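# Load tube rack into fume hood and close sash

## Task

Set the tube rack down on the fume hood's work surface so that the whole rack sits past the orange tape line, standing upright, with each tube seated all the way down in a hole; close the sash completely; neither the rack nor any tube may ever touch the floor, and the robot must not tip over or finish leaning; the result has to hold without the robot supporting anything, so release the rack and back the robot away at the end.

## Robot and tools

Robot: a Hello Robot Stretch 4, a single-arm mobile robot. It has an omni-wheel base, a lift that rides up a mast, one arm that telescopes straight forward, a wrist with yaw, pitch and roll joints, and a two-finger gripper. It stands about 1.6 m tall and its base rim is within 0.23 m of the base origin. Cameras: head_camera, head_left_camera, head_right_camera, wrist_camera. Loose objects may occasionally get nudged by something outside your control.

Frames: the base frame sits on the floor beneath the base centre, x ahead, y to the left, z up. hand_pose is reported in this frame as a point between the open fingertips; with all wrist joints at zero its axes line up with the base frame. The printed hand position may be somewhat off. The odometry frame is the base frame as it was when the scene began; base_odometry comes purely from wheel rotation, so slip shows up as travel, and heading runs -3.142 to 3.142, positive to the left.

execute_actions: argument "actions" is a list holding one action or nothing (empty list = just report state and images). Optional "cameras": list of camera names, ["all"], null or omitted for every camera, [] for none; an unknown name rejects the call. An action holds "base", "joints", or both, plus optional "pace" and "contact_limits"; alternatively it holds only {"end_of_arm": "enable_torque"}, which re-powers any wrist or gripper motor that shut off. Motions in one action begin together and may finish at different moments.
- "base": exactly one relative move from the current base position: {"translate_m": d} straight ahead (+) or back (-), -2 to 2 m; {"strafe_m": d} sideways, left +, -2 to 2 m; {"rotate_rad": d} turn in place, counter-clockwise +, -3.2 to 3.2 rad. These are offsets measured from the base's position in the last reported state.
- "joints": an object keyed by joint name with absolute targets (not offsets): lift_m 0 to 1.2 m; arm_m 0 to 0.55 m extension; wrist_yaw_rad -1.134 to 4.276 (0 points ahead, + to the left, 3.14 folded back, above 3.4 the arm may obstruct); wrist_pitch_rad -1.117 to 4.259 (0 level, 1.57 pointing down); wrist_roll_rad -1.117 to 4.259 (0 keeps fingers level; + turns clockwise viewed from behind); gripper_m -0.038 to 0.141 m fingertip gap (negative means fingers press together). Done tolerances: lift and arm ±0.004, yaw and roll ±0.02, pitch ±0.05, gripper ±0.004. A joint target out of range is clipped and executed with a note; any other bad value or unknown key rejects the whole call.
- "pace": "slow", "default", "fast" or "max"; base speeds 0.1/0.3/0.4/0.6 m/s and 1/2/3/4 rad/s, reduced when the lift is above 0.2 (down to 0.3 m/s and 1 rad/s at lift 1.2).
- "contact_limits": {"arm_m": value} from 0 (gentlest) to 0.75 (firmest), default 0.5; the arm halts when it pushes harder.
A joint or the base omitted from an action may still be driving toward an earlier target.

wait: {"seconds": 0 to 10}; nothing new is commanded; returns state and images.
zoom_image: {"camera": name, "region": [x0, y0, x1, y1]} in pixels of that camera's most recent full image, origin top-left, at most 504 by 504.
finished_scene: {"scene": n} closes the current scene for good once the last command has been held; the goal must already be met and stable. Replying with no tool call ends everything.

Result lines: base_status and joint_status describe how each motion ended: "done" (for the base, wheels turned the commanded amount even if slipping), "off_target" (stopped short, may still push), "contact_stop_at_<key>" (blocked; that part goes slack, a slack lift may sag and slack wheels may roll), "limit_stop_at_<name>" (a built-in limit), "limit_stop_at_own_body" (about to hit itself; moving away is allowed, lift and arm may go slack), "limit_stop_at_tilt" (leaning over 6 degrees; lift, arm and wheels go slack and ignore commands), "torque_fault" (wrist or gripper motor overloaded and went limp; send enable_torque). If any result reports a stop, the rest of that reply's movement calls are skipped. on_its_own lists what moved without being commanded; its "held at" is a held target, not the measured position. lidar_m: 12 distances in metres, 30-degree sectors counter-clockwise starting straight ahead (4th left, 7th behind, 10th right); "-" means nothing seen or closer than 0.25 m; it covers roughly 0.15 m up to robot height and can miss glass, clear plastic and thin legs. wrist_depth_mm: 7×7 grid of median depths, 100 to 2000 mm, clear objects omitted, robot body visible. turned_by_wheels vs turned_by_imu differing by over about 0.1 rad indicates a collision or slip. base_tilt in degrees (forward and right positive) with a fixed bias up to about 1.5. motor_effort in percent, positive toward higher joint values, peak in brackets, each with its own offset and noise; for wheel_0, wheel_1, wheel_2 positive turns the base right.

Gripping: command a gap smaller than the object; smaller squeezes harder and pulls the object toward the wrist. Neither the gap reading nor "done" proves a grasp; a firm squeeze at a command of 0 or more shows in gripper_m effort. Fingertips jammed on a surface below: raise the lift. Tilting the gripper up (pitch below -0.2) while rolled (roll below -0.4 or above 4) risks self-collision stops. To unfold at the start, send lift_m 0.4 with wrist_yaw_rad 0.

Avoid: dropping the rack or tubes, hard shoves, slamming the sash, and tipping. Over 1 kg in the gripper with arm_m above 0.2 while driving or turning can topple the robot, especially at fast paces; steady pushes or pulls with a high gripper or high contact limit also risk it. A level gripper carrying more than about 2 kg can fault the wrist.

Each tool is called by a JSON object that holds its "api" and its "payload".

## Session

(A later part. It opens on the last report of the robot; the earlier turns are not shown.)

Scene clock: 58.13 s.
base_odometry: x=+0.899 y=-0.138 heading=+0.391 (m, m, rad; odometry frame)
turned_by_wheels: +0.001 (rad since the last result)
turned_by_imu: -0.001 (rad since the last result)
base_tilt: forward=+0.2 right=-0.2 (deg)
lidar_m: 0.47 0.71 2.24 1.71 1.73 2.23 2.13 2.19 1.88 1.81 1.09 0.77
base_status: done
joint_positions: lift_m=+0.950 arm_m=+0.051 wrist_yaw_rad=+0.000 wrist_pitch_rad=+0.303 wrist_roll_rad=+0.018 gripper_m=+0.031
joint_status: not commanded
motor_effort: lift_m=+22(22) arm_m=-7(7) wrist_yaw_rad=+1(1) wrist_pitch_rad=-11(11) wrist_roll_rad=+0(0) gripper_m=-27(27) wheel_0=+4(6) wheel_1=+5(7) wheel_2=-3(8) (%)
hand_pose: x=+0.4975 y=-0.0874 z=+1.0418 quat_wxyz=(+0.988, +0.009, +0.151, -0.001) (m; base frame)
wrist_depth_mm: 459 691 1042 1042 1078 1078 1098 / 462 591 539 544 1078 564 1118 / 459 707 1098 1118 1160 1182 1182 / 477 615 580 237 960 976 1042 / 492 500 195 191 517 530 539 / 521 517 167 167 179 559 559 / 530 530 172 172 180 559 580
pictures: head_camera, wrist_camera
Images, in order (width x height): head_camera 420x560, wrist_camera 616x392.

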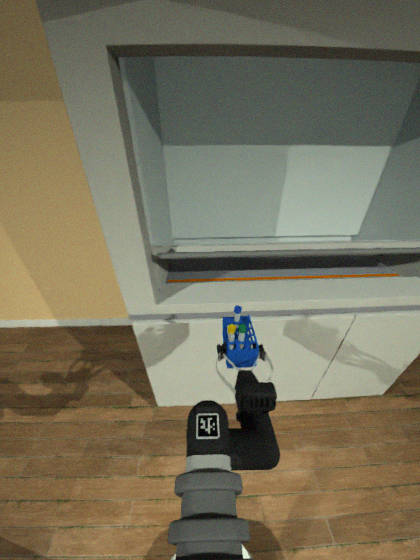

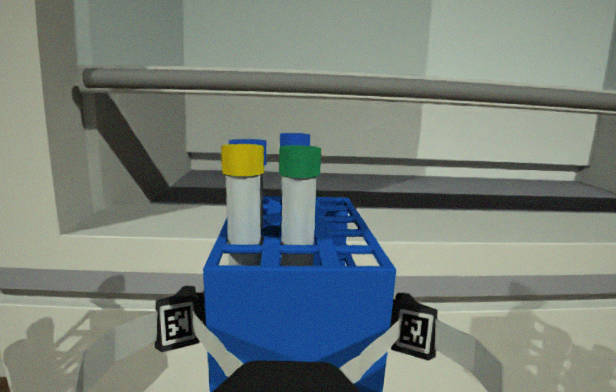

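{"api": "execute_actions", "payload": {"actions": [{"base":{"strafe_m":-0.2},"joints":{"lift_m":0.945},"pace":"slow"}], "cameras": []}}

{"api": "execute_actions", "payload": {"actions": [{"joints":{"arm_m":0.25},"pace":"slow","contact_limits":{"arm_m":0.2}}]}}

Scene clock: 61.80 s.
base_odometry: x=+0.975 y=-0.322 heading=+0.391 (m, m, rad; odometry frame)
turned_by_wheels: +0.000 (rad since the last result)
turned_by_imu: -0.001 (rad since the last result)
base_tilt: forward=+0.2 right=-0.2 (deg)
lidar_m: 0.48 0.77 2.20 1.91 1.94 2.24 2.15 2.19 1.64 1.63 1.08 0.74
base_status: done
joint_positions: lift_m=+0.945 arm_m=+0.051 wrist_yaw_rad=+0.000 wrist_pitch_rad=+0.303 wrist_roll_rad=+0.018 gripper_m=+0.031
joint_status: all done
motor_effort: lift_m=+14(24) arm_m=-6(7) wrist_yaw_rad=+2(1) wrist_pitch_rad=-11(11) wrist_roll_rad=+0(0) gripper_m=-27(27) wheel_0=+5(7) wheel_1=-6(8) wheel_2=+0(4) (%)
hand_pose: x=+0.4975 y=-0.0874 z=+1.0374 quat_wxyz=(+0.988, +0.009, +0.151, -0.001) (m; base frame)
wrist_depth_mm: 778 1042 1042 1042 1060 1078 1078 / 699 1025 1060 1078 559 1098 580 / 768 1098 1078 1118 1138 1160 1042 / 699 854 564 236 946 960 976 / 496 504 195 191 521 535 539 / 521 517 167 168 179 559 564 / 539 539 172 172 180 574 580
pictures: none
No camera images: the call's "cameras" was empty. Leave "cameras" out to get every camera's image.

Scene clock: 65.10 s.
base_odometry: x=+0.975 y=-0.322 heading=+0.391 (m, m, rad; odometry frame)
turned_by_wheels: +0.000 (rad since the last result)
turned_by_imu: -0.001 (rad since the last result)
base_tilt: forward=+0.1 right=-0.3 (deg)
lidar_m: 0.68 0.74 2.22 1.88 1.95 2.25 2.14 2.22 1.67 1.60 1.08 0.76
base_status: not commanded
joint_positions: lift_m=+0.945 arm_m=+0.249 wrist_yaw_rad=+0.000 wrist_pitch_rad=+0.303 wrist_roll_rad=+0.018 gripper_m=+0.031
joint_status: all done
motor_effort: lift_m=+14(15) arm_m=+7(6) wrist_yaw_rad=+0(0) wrist_pitch_rad=-11(11) wrist_roll_rad=+0(0) gripper_m=-27(27) wheel_0=+5(5) wheel_1=-6(6) wheel_2=+0(0) (%)
contact_limits: arm_m 0.2
hand_pose: x=+0.6949 y=-0.0874 z=+1.0374 quat_wxyz=(+0.988, +0.009, +0.151, -0.001) (m; base frame)
wrist_depth_mm: 732 831 854 866 878 891 878 / 340 345 347 310 310 322 319 / 778 917 917 904 946 946 960 / 732 842 715 236 931 976 960 / 415 430 196 191 436 473 480 / 312 317 167 168 179 340 343 / 310 310 172 173 179 329 340
pictures: head_camera, head_left_camera, head_right_camera, wrist_camera
Images, in order (width x height): head_camera 420x560, head_left_camera 420x672, head_right_camera 420x672, wrist_camera 616x392.

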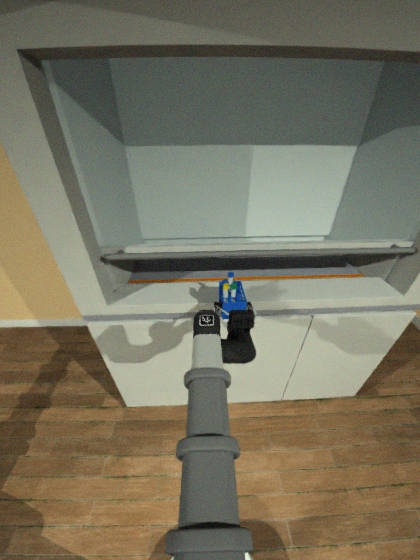

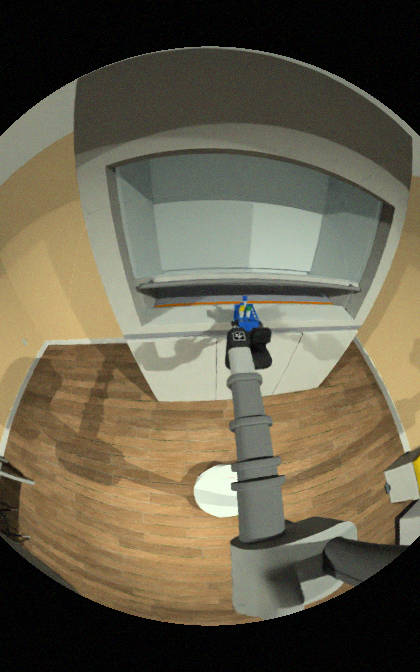

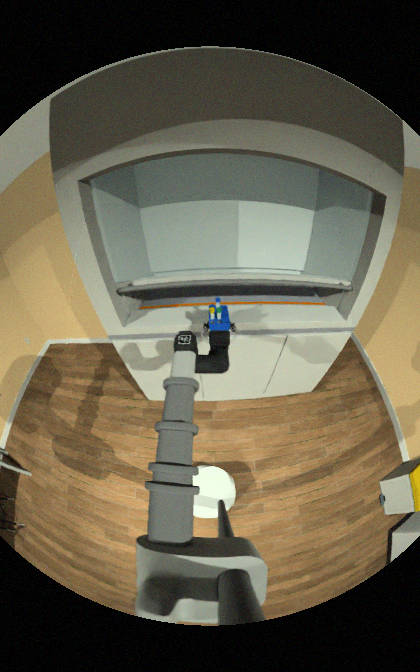

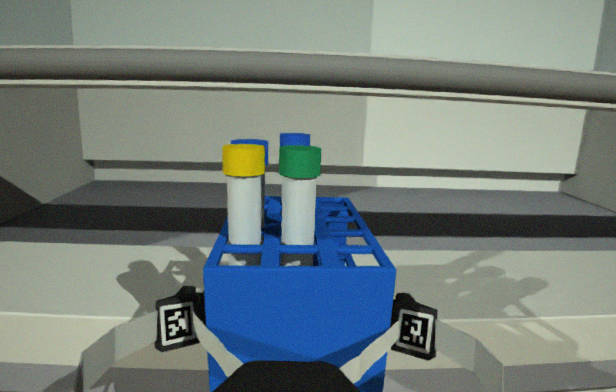

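{"api": "execute_actions", "payload": {"actions": [{"joints":{"arm_m":0.43},"pace":"slow","contact_limits":{"arm_m":0.15}}], "cameras": ["head_camera","wrist_camera"]}}

{"api": "execute_actions", "payload": {"actions": [{"joints":{"lift_m":0.927},"pace":"slow"}], "cameras": ["head_camera","wrist_camera"]}}

Scene clock: 68.60 s.
base_odometry: x=+0.975 y=-0.322 heading=+0.391 (m, m, rad; odometry frame)
turned_by_wheels: +0.000 (rad since the last result)
turned_by_imu: -0.001 (rad since the last result)
base_tilt: forward=+0.2 right=-0.3 (deg)
lidar_m: 0.73 0.76 2.24 1.90 1.91 2.26 2.14 2.22 1.67 1.61 1.04 0.76
base_status: not commanded
joint_positions: lift_m=+0.945 arm_m=+0.429 wrist_yaw_rad=+0.000 wrist_pitch_rad=+0.303 wrist_roll_rad=+0.018 gripper_m=+0.031
joint_status: all done
motor_effort: lift_m=+14(14) arm_m=+7(7) wrist_yaw_rad=+2(2) wrist_pitch_rad=-11(11) wrist_roll_rad=+0(0) gripper_m=-28(27) wheel_0=+5(5) wheel_1=-6(6) wheel_2=+0(0) (%)
contact_limits: arm_m 0.15
hand_pose: x=+0.8749 y=-0.0874 z=+1.0374 quat_wxyz=(+0.988, +0.009, +0.151, -0.001) (m; base frame)
wrist_depth_mm: 120 122 123 124 126 128 - / 173 175 175 178 180 182 163 / 715 732 732 741 759 768 778 / 723 768 715 236 831 788 788 / 539 549 194 191 549 603 609 / 402 402 166 168 179 433 439 / 246 240 172 172 180 252 278
pictures: head_camera, wrist_camera
Images, in order (width x height): head_camera 420x560, wrist_camera 616x392.

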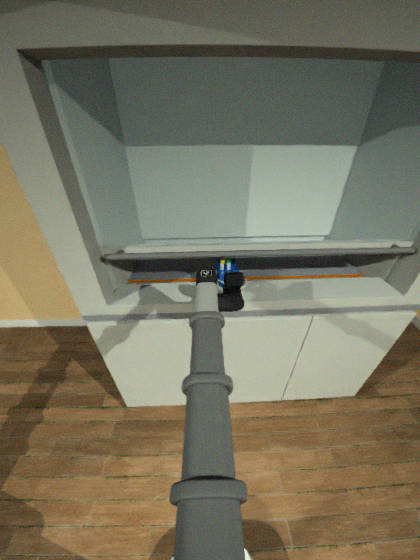

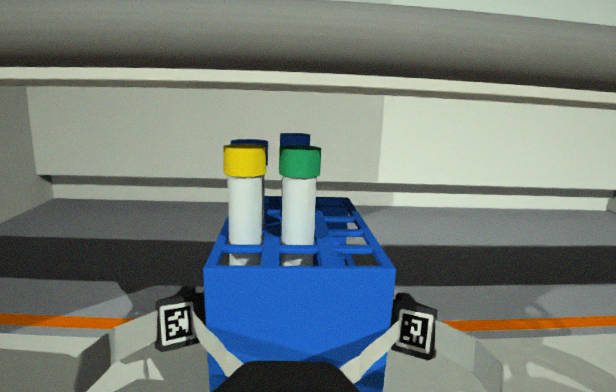

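Scene clock: 69.50 s.
base_odometry: x=+0.975 y=-0.322 heading=+0.391 (m, m, rad; odometry frame)
turned_by_wheels: +0.000 (rad since the last result)
turned_by_imu: +0.000 (rad since the last result)
base_tilt: forward=+0.3 right=-0.2 (deg)
lidar_m: 0.70 0.77 2.23 1.91 1.96 2.25 2.12 2.22 1.66 1.63 1.10 0.77
base_status: not commanded
joint_positions: lift_m=+0.927 arm_m=+0.429 wrist_yaw_rad=+0.000 wrist_pitch_rad=+0.303 wrist_roll_rad=+0.018 gripper_m=+0.031
joint_status: all done
motor_effort: lift_m=+15(17) arm_m=+8(8) wrist_yaw_rad=+2(2) wrist_pitch_rad=-11(11) wrist_roll_rad=+0(0) gripper_m=-27(26) wheel_0=+5(4) wheel_1=-6(6) wheel_2=+0(0) (%)
hand_pose: x=+0.8749 y=-0.0874 z=+1.0194 quat_wxyz=(+0.988, +0.009, +0.151, -0.001) (m; base frame)
wrist_depth_mm: 167 169 171 172 175 156 - / 699 707 707 723 732 732 741 / 715 732 741 750 750 768 759 / 707 759 661 236 778 778 809 / 492 504 194 191 508 549 559 / 366 368 167 168 179 399 402 / 224 216 172 172 180 229 243
pictures: head_camera, wrist_camera
Images, in order (width x height): head_camera 420x560, wrist_camera 616x392.

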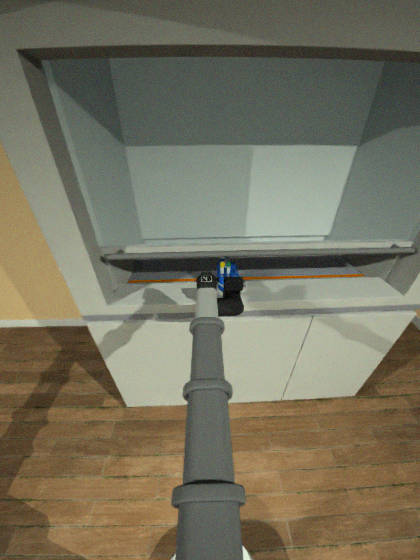

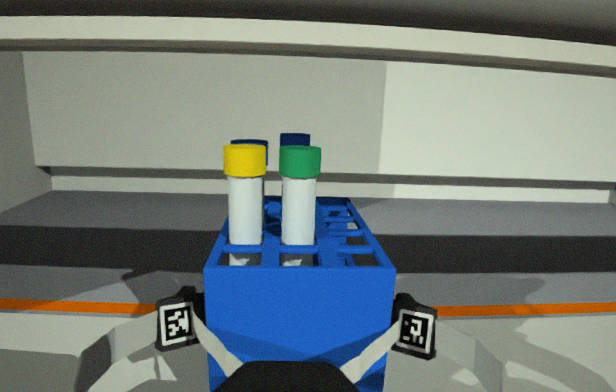

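{"api": "execute_actions", "payload": {"actions": [{"joints":{"lift_m":0.918},"pace":"slow"}], "cameras": []}}

{"api": "execute_actions", "payload": {"actions": [{"joints":{"arm_m":0.55},"pace":"slow","contact_limits":{"arm_m":0.1}}], "cameras": ["head_camera","wrist_camera"]}}

Scene clock: 70.53 s.
base_odometry: x=+0.975 y=-0.322 heading=+0.391 (m, m, rad; odometry frame)
turned_by_wheels: +0.000 (rad since the last result)
turned_by_imu: +0.000 (rad since the last result)
base_tilt: forward=+0.2 right=-0.3 (deg)
lidar_m: 0.72 0.77 2.24 1.90 1.95 2.25 2.13 2.22 1.66 1.64 1.11 0.77
base_status: not commanded
joint_positions: lift_m=+0.918 arm_m=+0.429 wrist_yaw_rad=+0.000 wrist_pitch_rad=+0.303 wrist_roll_rad=+0.018 gripper_m=+0.031
joint_status: all done
motor_effort: lift_m=+14(10) arm_m=+7(7) wrist_yaw_rad=+1(1) wrist_pitch_rad=-12(11) wrist_roll_rad=+0(0) gripper_m=-27(27) wheel_0=+5(5) wheel_1=-6(6) wheel_2=+0(0) (%)
hand_pose: x=+0.8749 y=-0.0874 z=+1.0104 quat_wxyz=(+0.988, +0.009, +0.151, -0.001) (m; base frame)
wrist_depth_mm: 421 427 172 172 175 177 178 / 691 707 723 723 732 732 741 / 715 723 732 732 741 759 768 / 691 741 621 236 809 831 798 / 469 488 194 191 484 525 535 / 263 266 167 168 179 382 290 / 208 204 172 172 179 215 230
pictures: none
No camera images: the call's "cameras" was empty. Leave "cameras" out to get every camera's image.

Scene clock: 73.00 s.
base_odometry: x=+0.975 y=-0.322 heading=+0.391 (m, m, rad; odometry frame)
turned_by_wheels: +0.000 (rad since the last result)
turned_by_imu: -0.001 (rad since the last result)
base_tilt: forward=+0.2 right=-0.1 (deg)
lidar_m: 0.71 0.75 2.22 1.87 1.94 2.25 2.12 2.22 1.66 1.63 1.08 0.77
base_status: not commanded
joint_positions: lift_m=+0.918 arm_m=+0.549 wrist_yaw_rad=+0.000 wrist_pitch_rad=+0.303 wrist_roll_rad=+0.018 gripper_m=+0.031
joint_status: all done
motor_effort: lift_m=+15(14) arm_m=+7(6) wrist_yaw_rad=+1(1) wrist_pitch_rad=-12(11) wrist_roll_rad=+1(0) gripper_m=-28(27) wheel_0=+5(5) wheel_1=-6(6) wheel_2=+0(0) (%)
contact_limits: arm_m 0.1
hand_pose: x=+0.9949 y=-0.0874 z=+1.0104 quat_wxyz=(+0.988, +0.009, +0.151, -0.001) (m; base frame)
wrist_depth_mm: 564 569 569 585 585 597 597 / 580 585 591 603 609 615 621 / 597 615 609 615 634 640 647 / 647 668 627 236 699 683 699 / 466 480 193 191 480 530 535 / 349 355 167 168 179 382 384 / 277 270 172 172 180 286 312
pictures: head_camera, wrist_camera
Images, in order (width x height): head_camera 420x560, wrist_camera 616x392.

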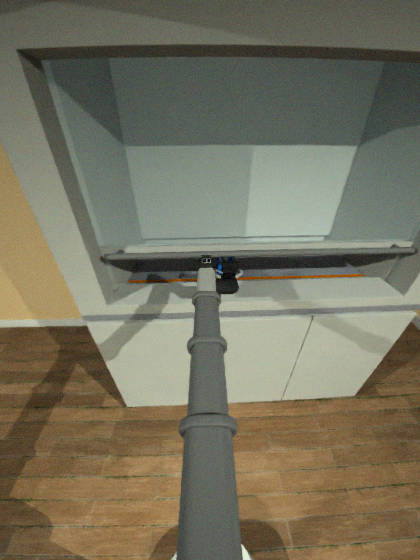

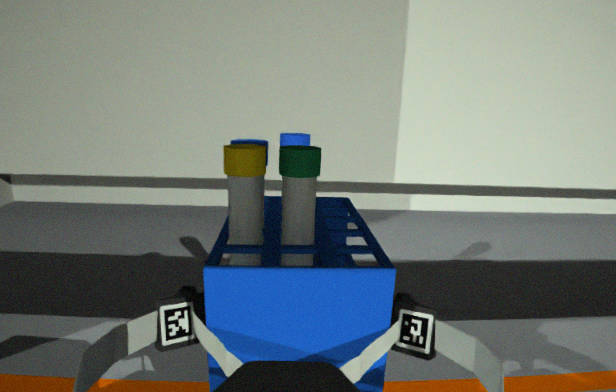

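{"api": "execute_actions", "payload": {"actions": [{"joints":{"lift_m":0.908},"pace":"slow"}], "cameras": []}}

{"api": "execute_actions", "payload": {"actions": [{"joints":{"gripper_m":0.14}}], "cameras": ["wrist_camera"]}}

{"api": "execute_actions", "payload": {"actions": [{"joints":{"arm_m":0.43}}], "cameras": ["wrist_camera"]}}

{"api": "execute_actions", "payload": {"actions": [{"joints":{"gripper_m":0.0,"lift_m":0.915}}], "cameras": ["wrist_camera"]}}

Scene clock: 74.13 s.
base_odometry: x=+0.975 y=-0.322 heading=+0.391 (m, m, rad; odometry frame)
turned_by_wheels: +0.000 (rad since the last result)
turned_by_imu: +0.000 (rad since the last result)
base_tilt: forward=+0.3 right=-0.4 (deg)
lidar_m: 0.72 0.76 2.24 1.89 1.95 2.23 2.14 2.21 1.67 1.61 1.08 0.75
base_status: not commanded
joint_positions: lift_m=+0.908 arm_m=+0.549 wrist_yaw_rad=+0.000 wrist_pitch_rad=+0.303 wrist_roll_rad=+0.018 gripper_m=+0.031
joint_status: all done
motor_effort: lift_m=+14(17) arm_m=+7(8) wrist_yaw_rad=+1(0) wrist_pitch_rad=-12(12) wrist_roll_rad=+1(0) gripper_m=-27(27) wheel_0=+5(5) wheel_1=-6(6) wheel_2=+0(0) (%)
hand_pose: x=+0.9949 y=-0.0874 z=+1.0004 quat_wxyz=(+0.988, +0.009, +0.151, -0.001) (m; base frame)
wrist_depth_mm: 559 564 569 580 585 591 603 / 585 585 597 603 615 615 621 / 603 615 615 615 634 647 654 / 661 676 597 236 699 707 723 / 445 455 194 190 462 504 508 / 332 338 167 168 179 362 366 / 263 255 172 172 180 270 294
pictures: none
No camera images: the call's "cameras" was empty. Leave "cameras" out to get every camera's image.

Scene clock: 76.23 s.
base_odometry: x=+0.975 y=-0.322 heading=+0.391 (m, m, rad; odometry frame)
turned_by_wheels: +0.000 (rad since the last result)
turned_by_imu: -0.001 (rad since the last result)
base_tilt: forward=+0.1 right=-0.2 (deg)
lidar_m: 0.70 0.76 2.23 1.88 1.90 2.25 2.13 2.23 1.64 1.62 1.06 0.78
base_status: not commanded
joint_positions: lift_m=+0.908 arm_m=+0.549 wrist_yaw_rad=+0.000 wrist_pitch_rad=+0.303 wrist_roll_rad=+0.018 gripper_m=+0.140
joint_status: all done
motor_effort: lift_m=+15(14) arm_m=+7(7) wrist_yaw_rad=+1(0) wrist_pitch_rad=-9(11) wrist_roll_rad=+1(0) gripper_m=+1(26) wheel_0=+5(5) wheel_1=-6(6) wheel_2=+0(0) (%)
hand_pose: x=+0.9950 y=-0.0874 z=+1.0006 quat_wxyz=(+0.989, +0.009, +0.151, -0.001) (m; base frame)
wrist_depth_mm: 564 569 574 580 585 597 603 / 580 591 597 603 609 615 621 / 603 615 615 621 634 647 654 / 668 676 668 634 699 707 723 / 449 466 415 208 500 504 512 / 334 211 206 213 233 345 364 / 268 267 263 153 195 285 298
pictures: wrist_camera
Images, in order (width x height): wrist_camera 616x392.

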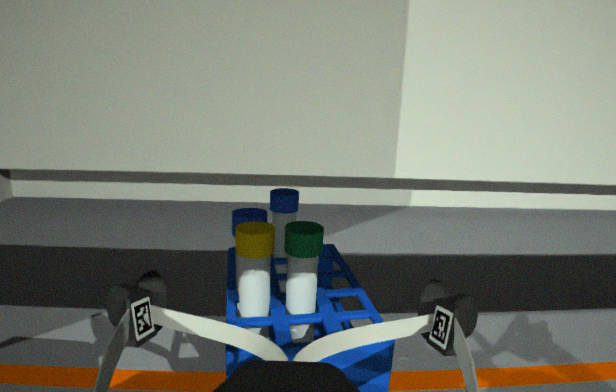

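Scene clock: 77.60 s.
base_odometry: x=+0.975 y=-0.322 heading=+0.391 (m, m, rad; odometry frame)
turned_by_wheels: +0.000 (rad since the last result)
turned_by_imu: +0.000 (rad since the last result)
base_tilt: forward=+0.2 right=-0.3 (deg)
lidar_m: 0.72 0.76 2.22 1.89 1.94 2.23 2.13 2.19 1.68 1.64 1.10 0.75
base_status: not commanded
joint_positions: lift_m=+0.908 arm_m=+0.431 wrist_yaw_rad=+0.000 wrist_pitch_rad=+0.302 wrist_roll_rad=+0.018 gripper_m=+0.140
joint_status: all done
motor_effort: lift_m=+14(14) arm_m=-7(7) wrist_yaw_rad=+2(0) wrist_pitch_rad=-8(8) wrist_roll_rad=+1(0) gripper_m=+1(1) wheel_0=+4(5) wheel_1=-6(6) wheel_2=+0(0) (%)
hand_pose: x=+0.8776 y=-0.0874 z=+1.0006 quat_wxyz=(+0.989, +0.009, +0.151, -0.001) (m; base frame)
wrist_depth_mm: 661 683 691 691 699 449 715 / 691 699 723 715 723 732 741 / 715 715 741 741 759 768 768 / 683 715 732 389 778 831 842 / 452 466 469 303 496 500 512 / 248 210 260 265 254 258 272 / 200 198 203 153 211 211 216
pictures: wrist_camera
Images, in order (width x height): wrist_camera 616x392.

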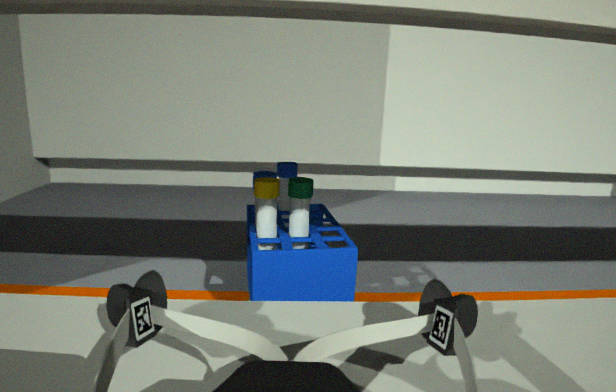

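Scene clock: 79.97 s.
base_odometry: x=+0.975 y=-0.322 heading=+0.391 (m, m, rad; odometry frame)
turned_by_wheels: +0.000 (rad since the last result)
turned_by_imu: -0.001 (rad since the last result)
base_tilt: forward=+0.2 right=-0.3 (deg)
lidar_m: 0.73 0.77 2.24 1.89 1.95 2.23 2.15 2.23 1.65 1.63 1.08 0.79
base_status: not commanded
joint_positions: lift_m=+0.915 arm_m=+0.431 wrist_yaw_rad=+0.000 wrist_pitch_rad=+0.302 wrist_roll_rad=+0.018 gripper_m=+0.000
joint_status: all done
motor_effort: lift_m=+22(22) arm_m=-7(7) wrist_yaw_rad=+1(0) wrist_pitch_rad=-8(9) wrist_roll_rad=+1(1) gripper_m=-5(6) wheel_0=+4(5) wheel_1=-6(6) wheel_2=+0(0) (%)
hand_pose: x=+0.8776 y=-0.0874 z=+1.0070 quat_wxyz=(+0.989, +0.009, +0.151, -0.001) (m; base frame)
wrist_depth_mm: 668 676 190 181 173 174 176 / 683 699 723 715 723 732 732 / 732 723 741 750 750 768 768 / 691 723 750 397 809 820 788 / 462 473 484 320 517 525 530 / 258 265 257 204 375 283 283 / 208 207 183 180 177 225 226
pictures: wrist_camera
Images, in order (width x height): wrist_camera 616x392.

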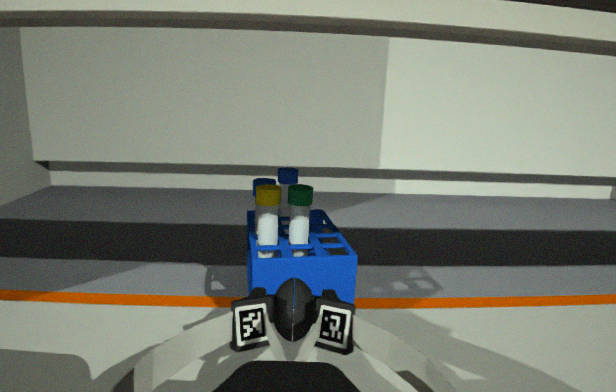

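{"api": "execute_actions", "payload": {"actions": [{"joints":{"arm_m":0.55},"pace":"slow","contact_limits":{"arm_m":0.3}}], "cameras": ["wrist_camera"]}}

{"api": "execute_actions", "payload": {"actions": [{"joints":{"arm_m":0.4}}], "cameras": ["wrist_camera","head_camera"]}}

Scene clock: 82.87 s.
base_odometry: x=+0.975 y=-0.322 heading=+0.391 (m, m, rad; odometry frame)
turned_by_wheels: +0.000 (rad since the last result)
turned_by_imu: -0.001 (rad since the last result)
base_tilt: forward=+0.2 right=-0.3 (deg)
lidar_m: 0.71 0.76 2.22 1.89 1.93 2.27 2.11 2.21 1.66 1.62 1.08 0.76
base_status: not commanded
joint_positions: lift_m=+0.915 arm_m=+0.549 wrist_yaw_rad=+0.000 wrist_pitch_rad=+0.302 wrist_roll_rad=+0.018 gripper_m=+0.000
joint_status: all done
motor_effort: lift_m=+22(23) arm_m=+8(8) wrist_yaw_rad=+0(1) wrist_pitch_rad=-8(9) wrist_roll_rad=+0(1) gripper_m=-5(6) wheel_0=+4(5) wheel_1=-6(6) wheel_2=+0(0) (%)
contact_limits: arm_m 0.3
hand_pose: x=+0.9950 y=-0.0874 z=+1.0070 quat_wxyz=(+0.989, +0.009, +0.151, -0.001) (m; base frame)
wrist_depth_mm: 564 569 580 585 591 591 603 / 585 585 597 603 609 615 621 / 603 609 621 621 640 647 654 / 640 668 676 640 691 691 691 / 466 480 459 285 508 525 525 / 343 351 325 204 355 377 379 / 277 274 183 180 176 301 309
pictures: wrist_camera
Images, in order (width x height): wrist_camera 616x392.

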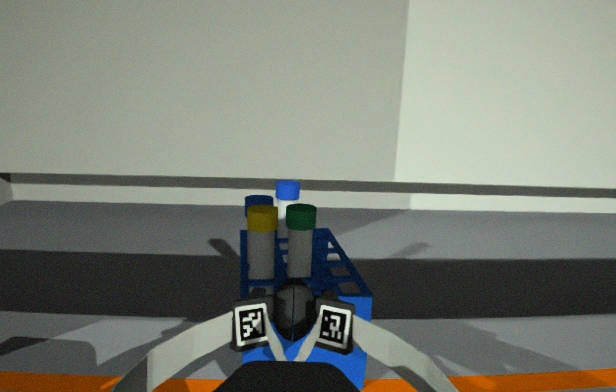

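Scene clock: 84.37 s.
base_odometry: x=+0.975 y=-0.322 heading=+0.391 (m, m, rad; odometry frame)
turned_by_wheels: +0.000 (rad since the last result)
turned_by_imu: +0.000 (rad since the last result)
base_tilt: forward=+0.2 right=-0.3 (deg)
lidar_m: 0.74 0.77 2.24 1.87 1.90 2.24 2.15 2.19 1.67 1.62 1.08 0.77
base_status: not commanded
joint_positions: lift_m=+0.915 arm_m=+0.401 wrist_yaw_rad=+0.000 wrist_pitch_rad=+0.302 wrist_roll_rad=+0.018 gripper_m=+0.000
joint_status: all done
motor_effort: lift_m=+23(23) arm_m=-7(7) wrist_yaw_rad=+2(0) wrist_pitch_rad=-9(9) wrist_roll_rad=+0(0) gripper_m=-7(6) wheel_0=+5(5) wheel_1=-6(6) wheel_2=+0(0) (%)
hand_pose: x=+0.8476 y=-0.0874 z=+1.0070 quat_wxyz=(+0.989, +0.009, +0.151, -0.001) (m; base frame)
wrist_depth_mm: 442 449 196 197 201 203 204 / 715 723 741 741 768 759 768 / 741 759 768 768 768 788 798 / 691 723 750 484 809 842 866 / 466 484 488 392 512 525 530 / 259 266 258 204 281 283 286 / 209 207 182 180 176 227 225
pictures: head_camera, wrist_camera
Images, in order (width x height): head_camera 420x560, wrist_camera 616x392.

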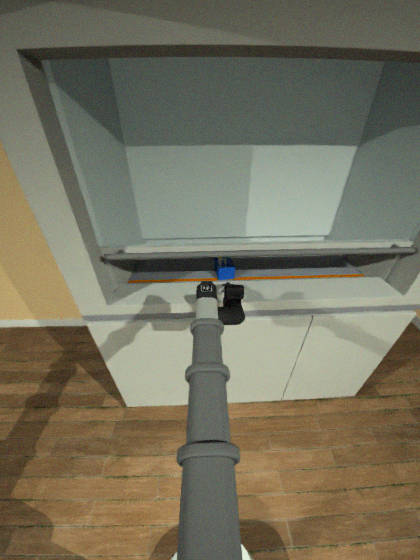

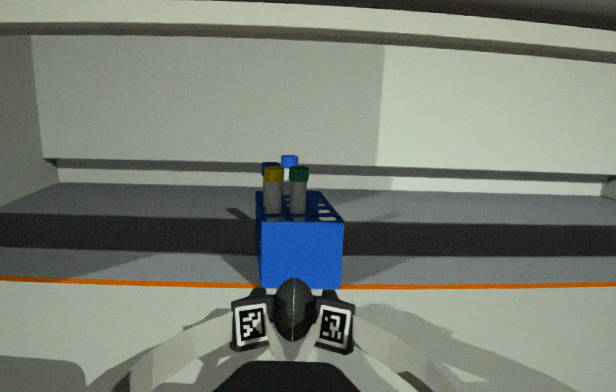

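{"api": "zoom_image", "payload": {"camera": "wrist_camera", "region": [210,130,390,310]}}

{"api": "zoom_image", "payload": {"camera": "head_camera", "region": [170,230,290,310]}}

Region (210, 130, 390, 310) of wrist_camera's 616x392 image, scaled by 2.800.

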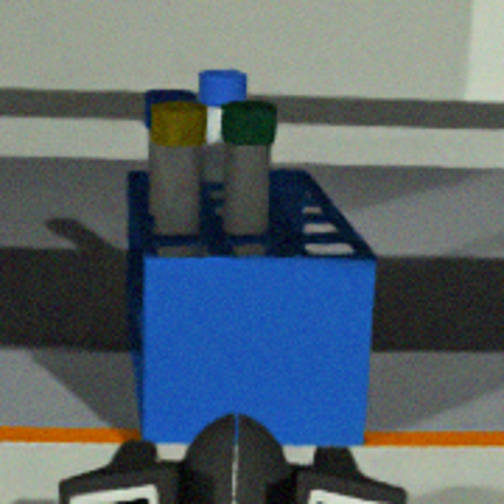

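Region (170, 230, 290, 310) of head_camera's 420x560 image, scaled by 4.200, with more detail than that image has.

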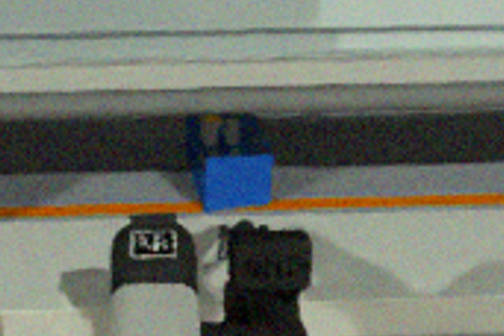

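{"api": "execute_actions", "payload": {"actions": [{"base":{"translate_m":0.06},"joints":{"lift_m":0.908},"pace":"slow"}], "cameras": []}}

{"api": "execute_actions", "payload": {"actions": [{"joints":{"arm_m":0.55},"pace":"slow","contact_limits":{"arm_m":0.25}}], "cameras": ["wrist_camera"]}}

{"api": "execute_actions", "payload": {"actions": [{"joints":{"arm_m":0.25}}], "cameras": ["wrist_camera","head_camera"]}}

Scene clock: 90.33 s.
base_odometry: x=+1.031 y=-0.300 heading=+0.391 (m, m, rad; odometry frame)
turned_by_wheels: +0.000 (rad since the last result)
turned_by_imu: -0.001 (rad since the last result)
base_tilt: forward=+0.4 right=-0.2 (deg)
lidar_m: 0.68 0.71 2.12 1.91 1.93 2.31 2.20 2.27 1.64 1.63 1.01 0.71
base_status: done
joint_positions: lift_m=+0.908 arm_m=+0.401 wrist_yaw_rad=+0.000 wrist_pitch_rad=+0.302 wrist_roll_rad=+0.018 gripper_m=+0.000
joint_status: all done
motor_effort: lift_m=+14(22) arm_m=-7(7) wrist_yaw_rad=+2(0) wrist_pitch_rad=-8(8) wrist_roll_rad=+0(1) gripper_m=-6(8) wheel_0=+4(5) wheel_1=+5(8) wheel_2=-6(8) (%)
hand_pose: x=+0.8476 y=-0.0874 z=+1.0007 quat_wxyz=(+0.989, +0.009, +0.151, -0.001) (m; base frame)
wrist_depth_mm: 640 654 661 668 676 676 691 / 668 668 676 683 707 699 715 / 683 691 699 707 732 732 750 / 676 707 723 375 778 788 759 / 449 466 466 327 496 508 512 / 334 342 330 204 364 366 368 / 200 198 183 180 177 216 216
pictures: none
No camera images: the call's "cameras" was empty. Leave "cameras" out to get every camera's image.

Scene clock: 93.13 s.
base_odometry: x=+1.031 y=-0.300 heading=+0.391 (m, m, rad; odometry frame)
turned_by_wheels: +0.000 (rad since the last result)
turned_by_imu: -0.001 (rad since the last result)
base_tilt: forward=+0.1 right=-0.2 (deg)
lidar_m: 0.67 0.71 2.13 1.93 1.91 2.32 2.20 2.27 1.64 1.66 1.01 0.70
base_status: not commanded
joint_positions: lift_m=+0.908 arm_m=+0.546 wrist_yaw_rad=+0.000 wrist_pitch_rad=+0.302 wrist_roll_rad=+0.018 gripper_m=+0.000
joint_status: arm_m contact_stop (moved +0.145 of +0.149)
on_its_own: arm_m is slack since a contact_stop (your +0.550 is given up)
motor_effort: lift_m=+16(15) arm_m=+0(18) wrist_yaw_rad=-1(0) wrist_pitch_rad=-8(8) wrist_roll_rad=+0(1) gripper_m=-5(6) wheel_0=+3(4) wheel_1=+5(5) wheel_2=-7(7) (%)
contact_limits: arm_m 0.25
hand_pose: x=+0.9922 y=-0.0874 z=+1.0006 quat_wxyz=(+0.989, +0.009, +0.151, -0.001) (m; base frame)
wrist_depth_mm: 508 517 525 521 530 535 544 / 530 535 539 549 554 559 564 / 549 554 559 569 569 580 591 / 609 621 627 580 634 654 661 / 445 462 439 267 496 504 508 / 332 340 312 204 345 368 366 / 270 267 183 180 176 291 297
pictures: wrist_camera
Images, in order (width x height): wrist_camera 616x392.

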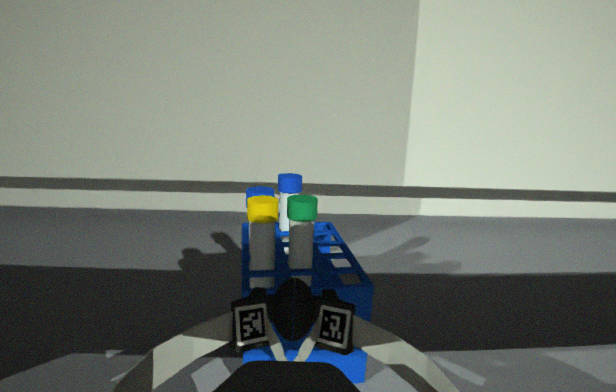

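not run: a stop came earlier in this reply.

{"api": "execute_actions", "payload": {"actions": [{"joints":{"arm_m":0.27}}], "cameras": ["wrist_camera","head_camera"]}}

Scene clock: 95.20 s.
base_odometry: x=+1.031 y=-0.299 heading=+0.391 (m, m, rad; odometry frame)
turned_by_wheels: +0.000 (rad since the last result)
turned_by_imu: +0.000 (rad since the last result)
base_tilt: forward=+0.1 right=-0.3 (deg)
lidar_m: 0.67 0.69 2.14 1.90 1.96 2.30 2.18 2.27 1.66 1.62 1.02 0.69
base_status: not commanded
joint_positions: lift_m=+0.908 arm_m=+0.271 wrist_yaw_rad=+0.000 wrist_pitch_rad=+0.302 wrist_roll_rad=+0.018 gripper_m=+0.000
joint_status: all done
motor_effort: lift_m=+15(15) arm_m=-7(9) wrist_yaw_rad=+1(0) wrist_pitch_rad=-8(8) wrist_roll_rad=+0(0) gripper_m=-6(6) wheel_0=+2(3) wheel_1=+4(5) wheel_2=-3(7) (%)
hand_pose: x=+0.7176 y=-0.0874 z=+1.0006 quat_wxyz=(+0.989, +0.009, +0.151, -0.001) (m; base frame)
wrist_depth_mm: 264 267 260 264 265 249 234 / 768 798 809 820 831 820 842 / 778 831 831 842 866 866 878 / 683 715 741 525 798 820 831 / 334 343 353 364 368 375 384 / 248 255 247 204 270 272 273 / 218 218 183 179 176 233 236
pictures: head_camera, wrist_camera
Images, in order (width x height): head_camera 420x560, wrist_camera 616x392.

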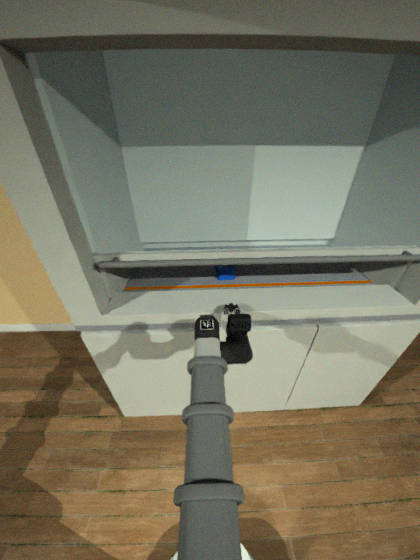

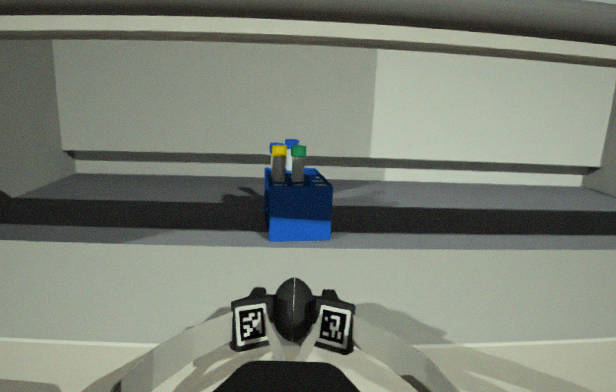

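{"api": "execute_actions", "payload": {"actions": [{"joints":{"arm_m":0.2}}], "cameras": []}}

{"api": "execute_actions", "payload": {"actions": [{"joints":{"lift_m":1.11}}], "cameras": []}}

{"api": "execute_actions", "payload": {"actions": [{"joints":{"arm_m":0.31},"pace":"slow","contact_limits":{"arm_m":0.1}}]}}

Scene clock: 96.67 s.
base_odometry: x=+1.031 y=-0.299 heading=+0.391 (m, m, rad; odometry frame)
turned_by_wheels: +0.000 (rad since the last result)
turned_by_imu: +0.000 (rad since the last result)
base_tilt: forward=+0.1 right=-0.3 (deg)
lidar_m: 0.65 0.71 2.16 1.92 1.95 2.29 2.20 2.27 1.66 1.63 1.03 0.71
base_status: not commanded
joint_positions: lift_m=+0.908 arm_m=+0.201 wrist_yaw_rad=+0.000 wrist_pitch_rad=+0.302 wrist_roll_rad=+0.018 gripper_m=+0.000
joint_status: all done
motor_effort: lift_m=+15(15) arm_m=-7(5) wrist_yaw_rad=+1(1) wrist_pitch_rad=-8(8) wrist_roll_rad=+0(0) gripper_m=-6(6) wheel_0=+3(3) wheel_1=+4(4) wheel_2=-3(3) (%)
hand_pose: x=+0.6476 y=-0.0874 z=+1.0006 quat_wxyz=(+0.989, +0.009, +0.151, -0.001) (m; base frame)
wrist_depth_mm: 296 300 282 283 291 290 297 / 778 854 878 878 891 904 931 / 768 891 917 917 931 946 946 / 683 707 741 591 778 820 842 / 334 347 355 362 370 377 382 / 285 289 289 204 301 307 310 / 297 296 183 179 176 315 322
pictures: none
No camera images: the call's "cameras" was empty. Leave "cameras" out to get every camera's image.

Scene clock: 98.60 s.
base_odometry: x=+1.031 y=-0.299 heading=+0.391 (m, m, rad; odometry frame)
turned_by_wheels: +0.000 (rad since the last result)
turned_by_imu: -0.001 (rad since the last result)
base_tilt: forward=+0.2 right=-0.3 (deg)
lidar_m: 0.67 0.69 2.13 1.92 1.94 2.31 2.21 2.25 1.66 1.62 0.99 0.69
base_status: not commanded
joint_positions: lift_m=+1.110 arm_m=+0.201 wrist_yaw_rad=+0.000 wrist_pitch_rad=+0.302 wrist_roll_rad=+0.018 gripper_m=+0.000
joint_status: all done
motor_effort: lift_m=+22(22) arm_m=-7(7) wrist_yaw_rad=+2(1) wrist_pitch_rad=-8(8) wrist_roll_rad=+0(1) gripper_m=-6(6) wheel_0=+3(3) wheel_1=+4(4) wheel_2=-3(3) (%)
hand_pose: x=+0.6476 y=-0.0874 z=+1.2020 quat_wxyz=(+0.989, +0.009, +0.151, -0.001) (m; base frame)
wrist_depth_mm: 778 831 831 854 866 854 878 / 778 866 878 878 891 891 917 / 788 891 904 917 946 931 946 / 750 917 946 960 976 976 960 / 362 325 332 338 345 351 394 / 683 707 683 204 750 759 778 / 559 549 183 179 176 603 621
pictures: none
No camera images: the call's "cameras" was empty. Leave "cameras" out to get every camera's image.

Scene clock: 100.97 s.
base_odometry: x=+1.031 y=-0.299 heading=+0.391 (m, m, rad; odometry frame)
turned_by_wheels: +0.000 (rad since the last result)
turned_by_imu: -0.001 (rad since the last result)
base_tilt: forward=+0.4 right=-0.3 (deg)
lidar_m: 0.66 0.72 2.14 1.89 1.94 2.31 2.20 2.27 1.66 1.64 1.00 0.71
base_status: not commanded
joint_positions: lift_m=+1.110 arm_m=+0.309 wrist_yaw_rad=+0.000 wrist_pitch_rad=+0.302 wrist_roll_rad=+0.018 gripper_m=+0.000
joint_status: all done
motor_effort: lift_m=+23(22) arm_m=+8(11) wrist_yaw_rad=+1(1) wrist_pitch_rad=-8(8) wrist_roll_rad=+1(0) gripper_m=-5(7) wheel_0=+3(3) wheel_1=+4(4) wheel_2=-3(3) (%)
contact_limits: arm_m 0.1
hand_pose: x=+0.7550 y=-0.0874 z=+1.2020 quat_wxyz=(+0.989, +0.009, +0.151, -0.001) (m; base frame)
wrist_depth_mm: 715 732 741 750 750 768 778 / 750 759 768 768 798 798 809 / 759 788 798 809 820 831 831 / 778 820 820 831 842 866 866 / 715 831 866 866 866 904 904 / 262 267 230 203 277 279 285 / 517 220 183 180 177 399 580
pictures: head_camera, head_left_camera, head_right_camera, wrist_camera
Images, in order (width x height): head_camera 420x560, head_left_camera 420x672, head_right_camera 420x672, wrist_camera 616x392.

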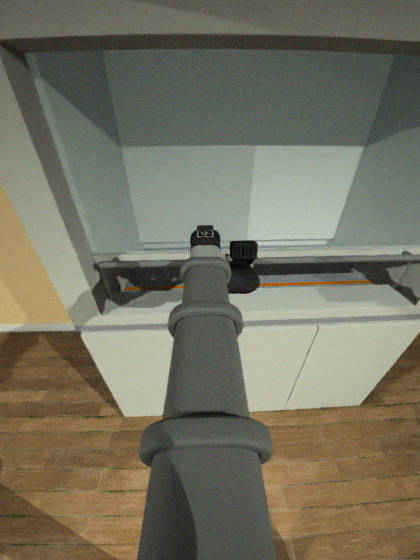

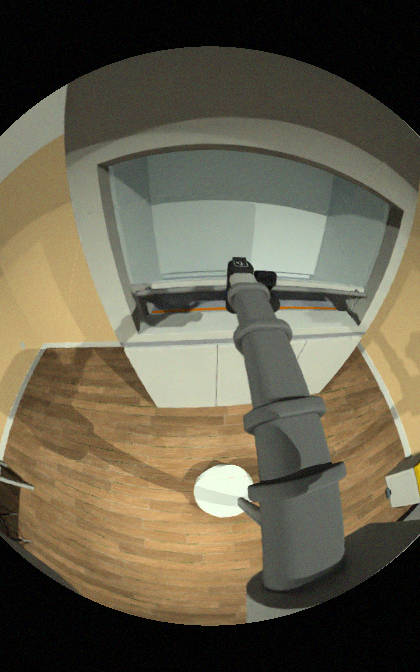

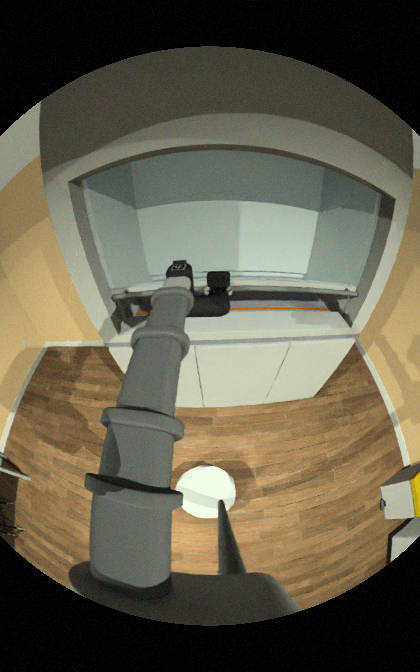

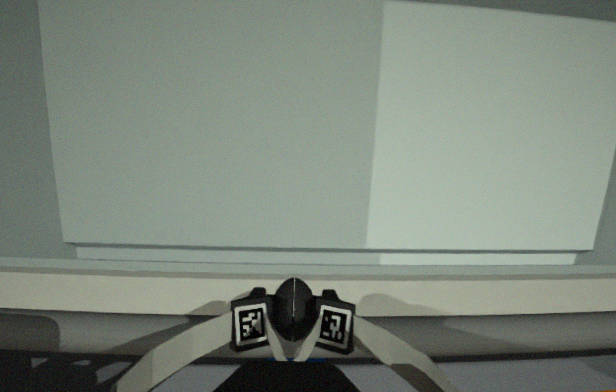

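Tips are over the handle. Press down.

{"api": "execute_actions", "payload": {"actions": [{"joints":{"lift_m":1.0},"pace":"slow"}], "cameras": ["wrist_camera","head_camera"]}}

Scene clock: 102.53 s.
base_odometry: x=+1.031 y=-0.299 heading=+0.391 (m, m, rad; odometry frame)
turned_by_wheels: -0.001 (rad since the last result)
turned_by_imu: +0.005 (rad since the last result)
base_tilt: forward=+0.3 right=-0.2 (deg)
lidar_m: 0.64 0.71 2.14 1.87 1.92 2.29 2.20 2.28 1.66 1.64 1.01 0.69
base_status: not commanded
joint_positions: lift_m=+1.067 arm_m=+0.309 wrist_yaw_rad=+0.000 wrist_pitch_rad=+0.302 wrist_roll_rad=+0.018 gripper_m=+0.000
joint_status: lift_m contact_stop (moved -0.043 of -0.110)
on_its_own: lift_m is slack since a contact_stop (your +1.000 is given up)
motor_effort: lift_m=+18(21) arm_m=+7(8) wrist_yaw_rad=+2(25) wrist_pitch_rad=-7(98) wrist_roll_rad=+0(1) gripper_m=-7(6) wheel_0=-2(3) wheel_1=-1(4) wheel_2=-3(6) (%)
hand_pose: x=+0.7551 y=-0.0875 z=+1.1596 quat_wxyz=(+0.989, +0.009, +0.150, -0.001) (m; base frame)
wrist_depth_mm: 723 732 750 741 759 768 778 / 741 759 778 788 788 788 798 / 759 788 809 798 820 820 842 / 768 809 831 842 854 854 866 / 691 842 878 854 866 878 904 / 264 267 232 203 277 279 283 / 459 220 182 180 177 366 504
pictures: head_camera, wrist_camera
Images, in order (width x height): head_camera 420x560, wrist_camera 616x392.

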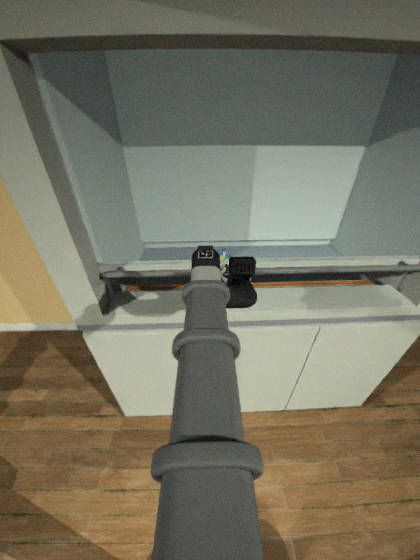

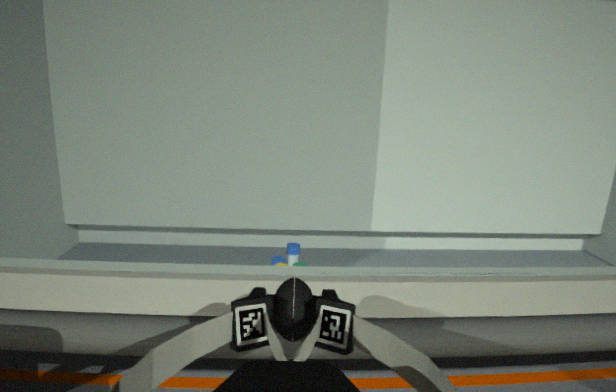

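{"api": "execute_actions", "payload": {"actions": [{"joints":{"lift_m":1.2,"arm_m":0.25}}], "cameras": []}}

{"api": "execute_actions", "payload": {"actions": [{"joints":{"wrist_pitch_rad":0.85}}], "cameras": []}}

{"api": "execute_actions", "payload": {"actions": [{"joints":{"arm_m":0.385},"pace":"slow","contact_limits":{"arm_m":0.1}}]}}

Scene clock: 104.57 s.
base_odometry: x=+1.031 y=-0.299 heading=+0.391 (m, m, rad; odometry frame)
turned_by_wheels: +0.000 (rad since the last result)
turned_by_imu: -0.001 (rad since the last result)
base_tilt: forward=+0.1 right=-0.2 (deg)
lidar_m: 0.67 0.69 2.18 1.94 1.93 2.31 2.20 2.28 1.64 1.64 1.01 0.70
base_status: not commanded
joint_positions: lift_m=+1.200 arm_m=+0.251 wrist_yaw_rad=+0.000 wrist_pitch_rad=+0.302 wrist_roll_rad=+0.018 gripper_m=+0.000
joint_status: all done
motor_effort: lift_m=+22(22) arm_m=-7(9) wrist_yaw_rad=+1(1) wrist_pitch_rad=-7(7) wrist_roll_rad=+0(0) gripper_m=-6(6) wheel_0=-2(2) wheel_1=-1(1) wheel_2=-3(3) (%)
hand_pose: x=+0.6976 y=-0.0874 z=+1.2921 quat_wxyz=(+0.989, +0.009, +0.150, -0.001) (m; base frame)
wrist_depth_mm: 768 798 798 798 809 820 820 / 778 831 831 842 831 866 854 / 768 842 854 866 878 878 878 / 778 891 891 891 904 917 946 / 768 917 917 946 960 976 960 / 768 878 842 204 931 931 946 / 525 364 183 180 176 569 759
pictures: none
No camera images: the call's "cameras" was empty. Leave "cameras" out to get every camera's image.

Scene clock: 105.43 s.
base_odometry: x=+1.031 y=-0.299 heading=+0.391 (m, m, rad; odometry frame)
turned_by_wheels: +0.000 (rad since the last result)
turned_by_imu: +0.000 (rad since the last result)
base_tilt: forward=+0.2 right=-0.3 (deg)
lidar_m: 0.66 0.73 2.17 1.89 1.93 2.31 2.20 2.30 1.66 1.65 0.98 0.70
base_status: not commanded
joint_positions: lift_m=+1.200 arm_m=+0.251 wrist_yaw_rad=+0.000 wrist_pitch_rad=+0.851 wrist_roll_rad=+0.018 gripper_m=+0.000
joint_status: all done
motor_effort: lift_m=+22(22) arm_m=-7(7) wrist_yaw_rad=+0(2) wrist_pitch_rad=-4(6) wrist_roll_rad=+0(1) gripper_m=-4(8) wheel_0=-2(2) wheel_1=-1(1) wheel_2=-3(3) (%)
hand_pose: x=+0.6123 y=-0.0874 z=+1.1610 quat_wxyz=(+0.911, +0.008, +0.413, -0.004) (m; base frame)
wrist_depth_mm: 759 878 854 854 854 854 866 / 759 842 842 854 878 891 931 / 362 364 368 375 377 379 379 / 508 521 525 535 517 530 530 / 455 469 473 477 480 492 492 / 427 436 430 204 442 452 455 / 535 496 183 180 176 569 585
pictures: none
No camera images: the call's "cameras" was empty. Leave "cameras" out to get every camera's image.

Scene clock: 108.07 s.
base_odometry: x=+1.031 y=-0.299 heading=+0.391 (m, m, rad; odometry frame)
turned_by_wheels: +0.000 (rad since the last result)
turned_by_imu: -0.001 (rad since the last result)
base_tilt: forward=+0.2 right=-0.3 (deg)
lidar_m: 0.68 0.71 2.15 1.90 1.93 2.31 2.20 2.28 1.65 1.63 1.02 0.72
base_status: not commanded
joint_positions: lift_m=+1.200 arm_m=+0.384 wrist_yaw_rad=+0.000 wrist_pitch_rad=+0.851 wrist_roll_rad=+0.018 gripper_m=+0.000
joint_status: all done
motor_effort: lift_m=+22(22) arm_m=+7(4) wrist_yaw_rad=+2(1) wrist_pitch_rad=-5(5) wrist_roll_rad=+0(1) gripper_m=-7(6) wheel_0=-2(1) wheel_1=-1(1) wheel_2=-3(3) (%)
contact_limits: arm_m 0.1
hand_pose: x=+0.7448 y=-0.0874 z=+1.1609 quat_wxyz=(+0.911, +0.008, +0.413, -0.004) (m; base frame)
wrist_depth_mm: 699 715 715 732 715 732 732 / 759 798 820 820 842 820 842 / 676 699 707 668 715 741 759 / 591 597 603 539 621 634 640 / 276 278 278 281 283 289 291 / 242 243 242 204 250 256 259 / 370 370 183 179 176 389 392
pictures: head_camera, head_left_camera, head_right_camera, wrist_camera
Images, in order (width x height): head_camera 420x560, head_left_camera 420x672, head_right_camera 420x672, wrist_camera 616x392.

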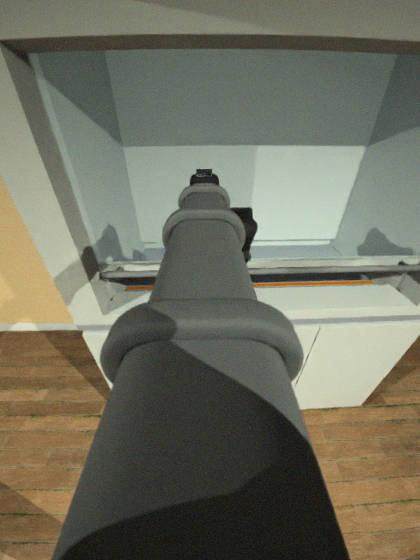

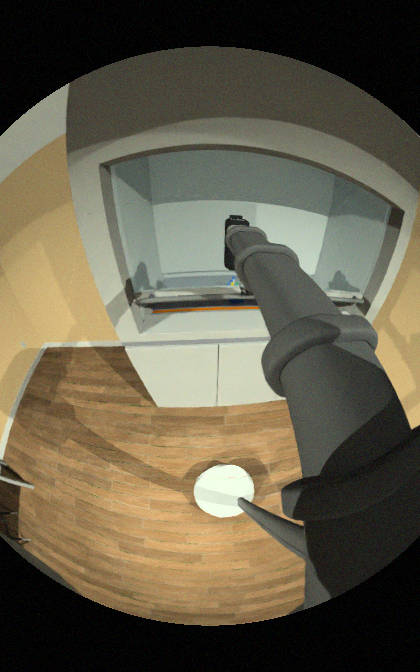

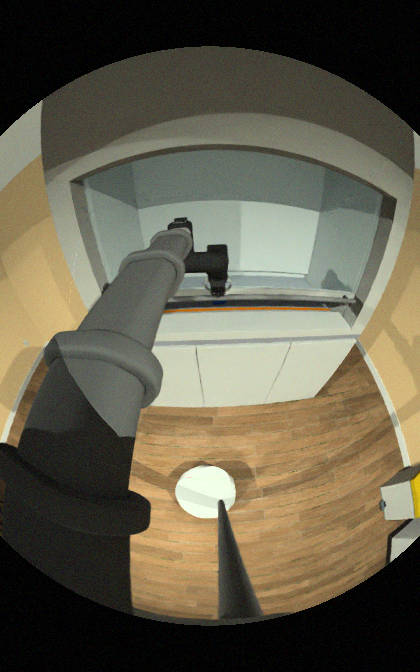

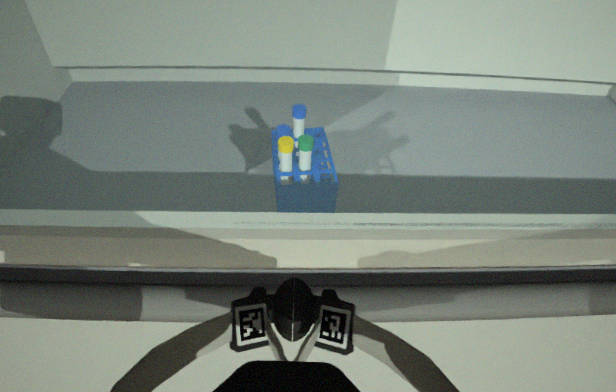

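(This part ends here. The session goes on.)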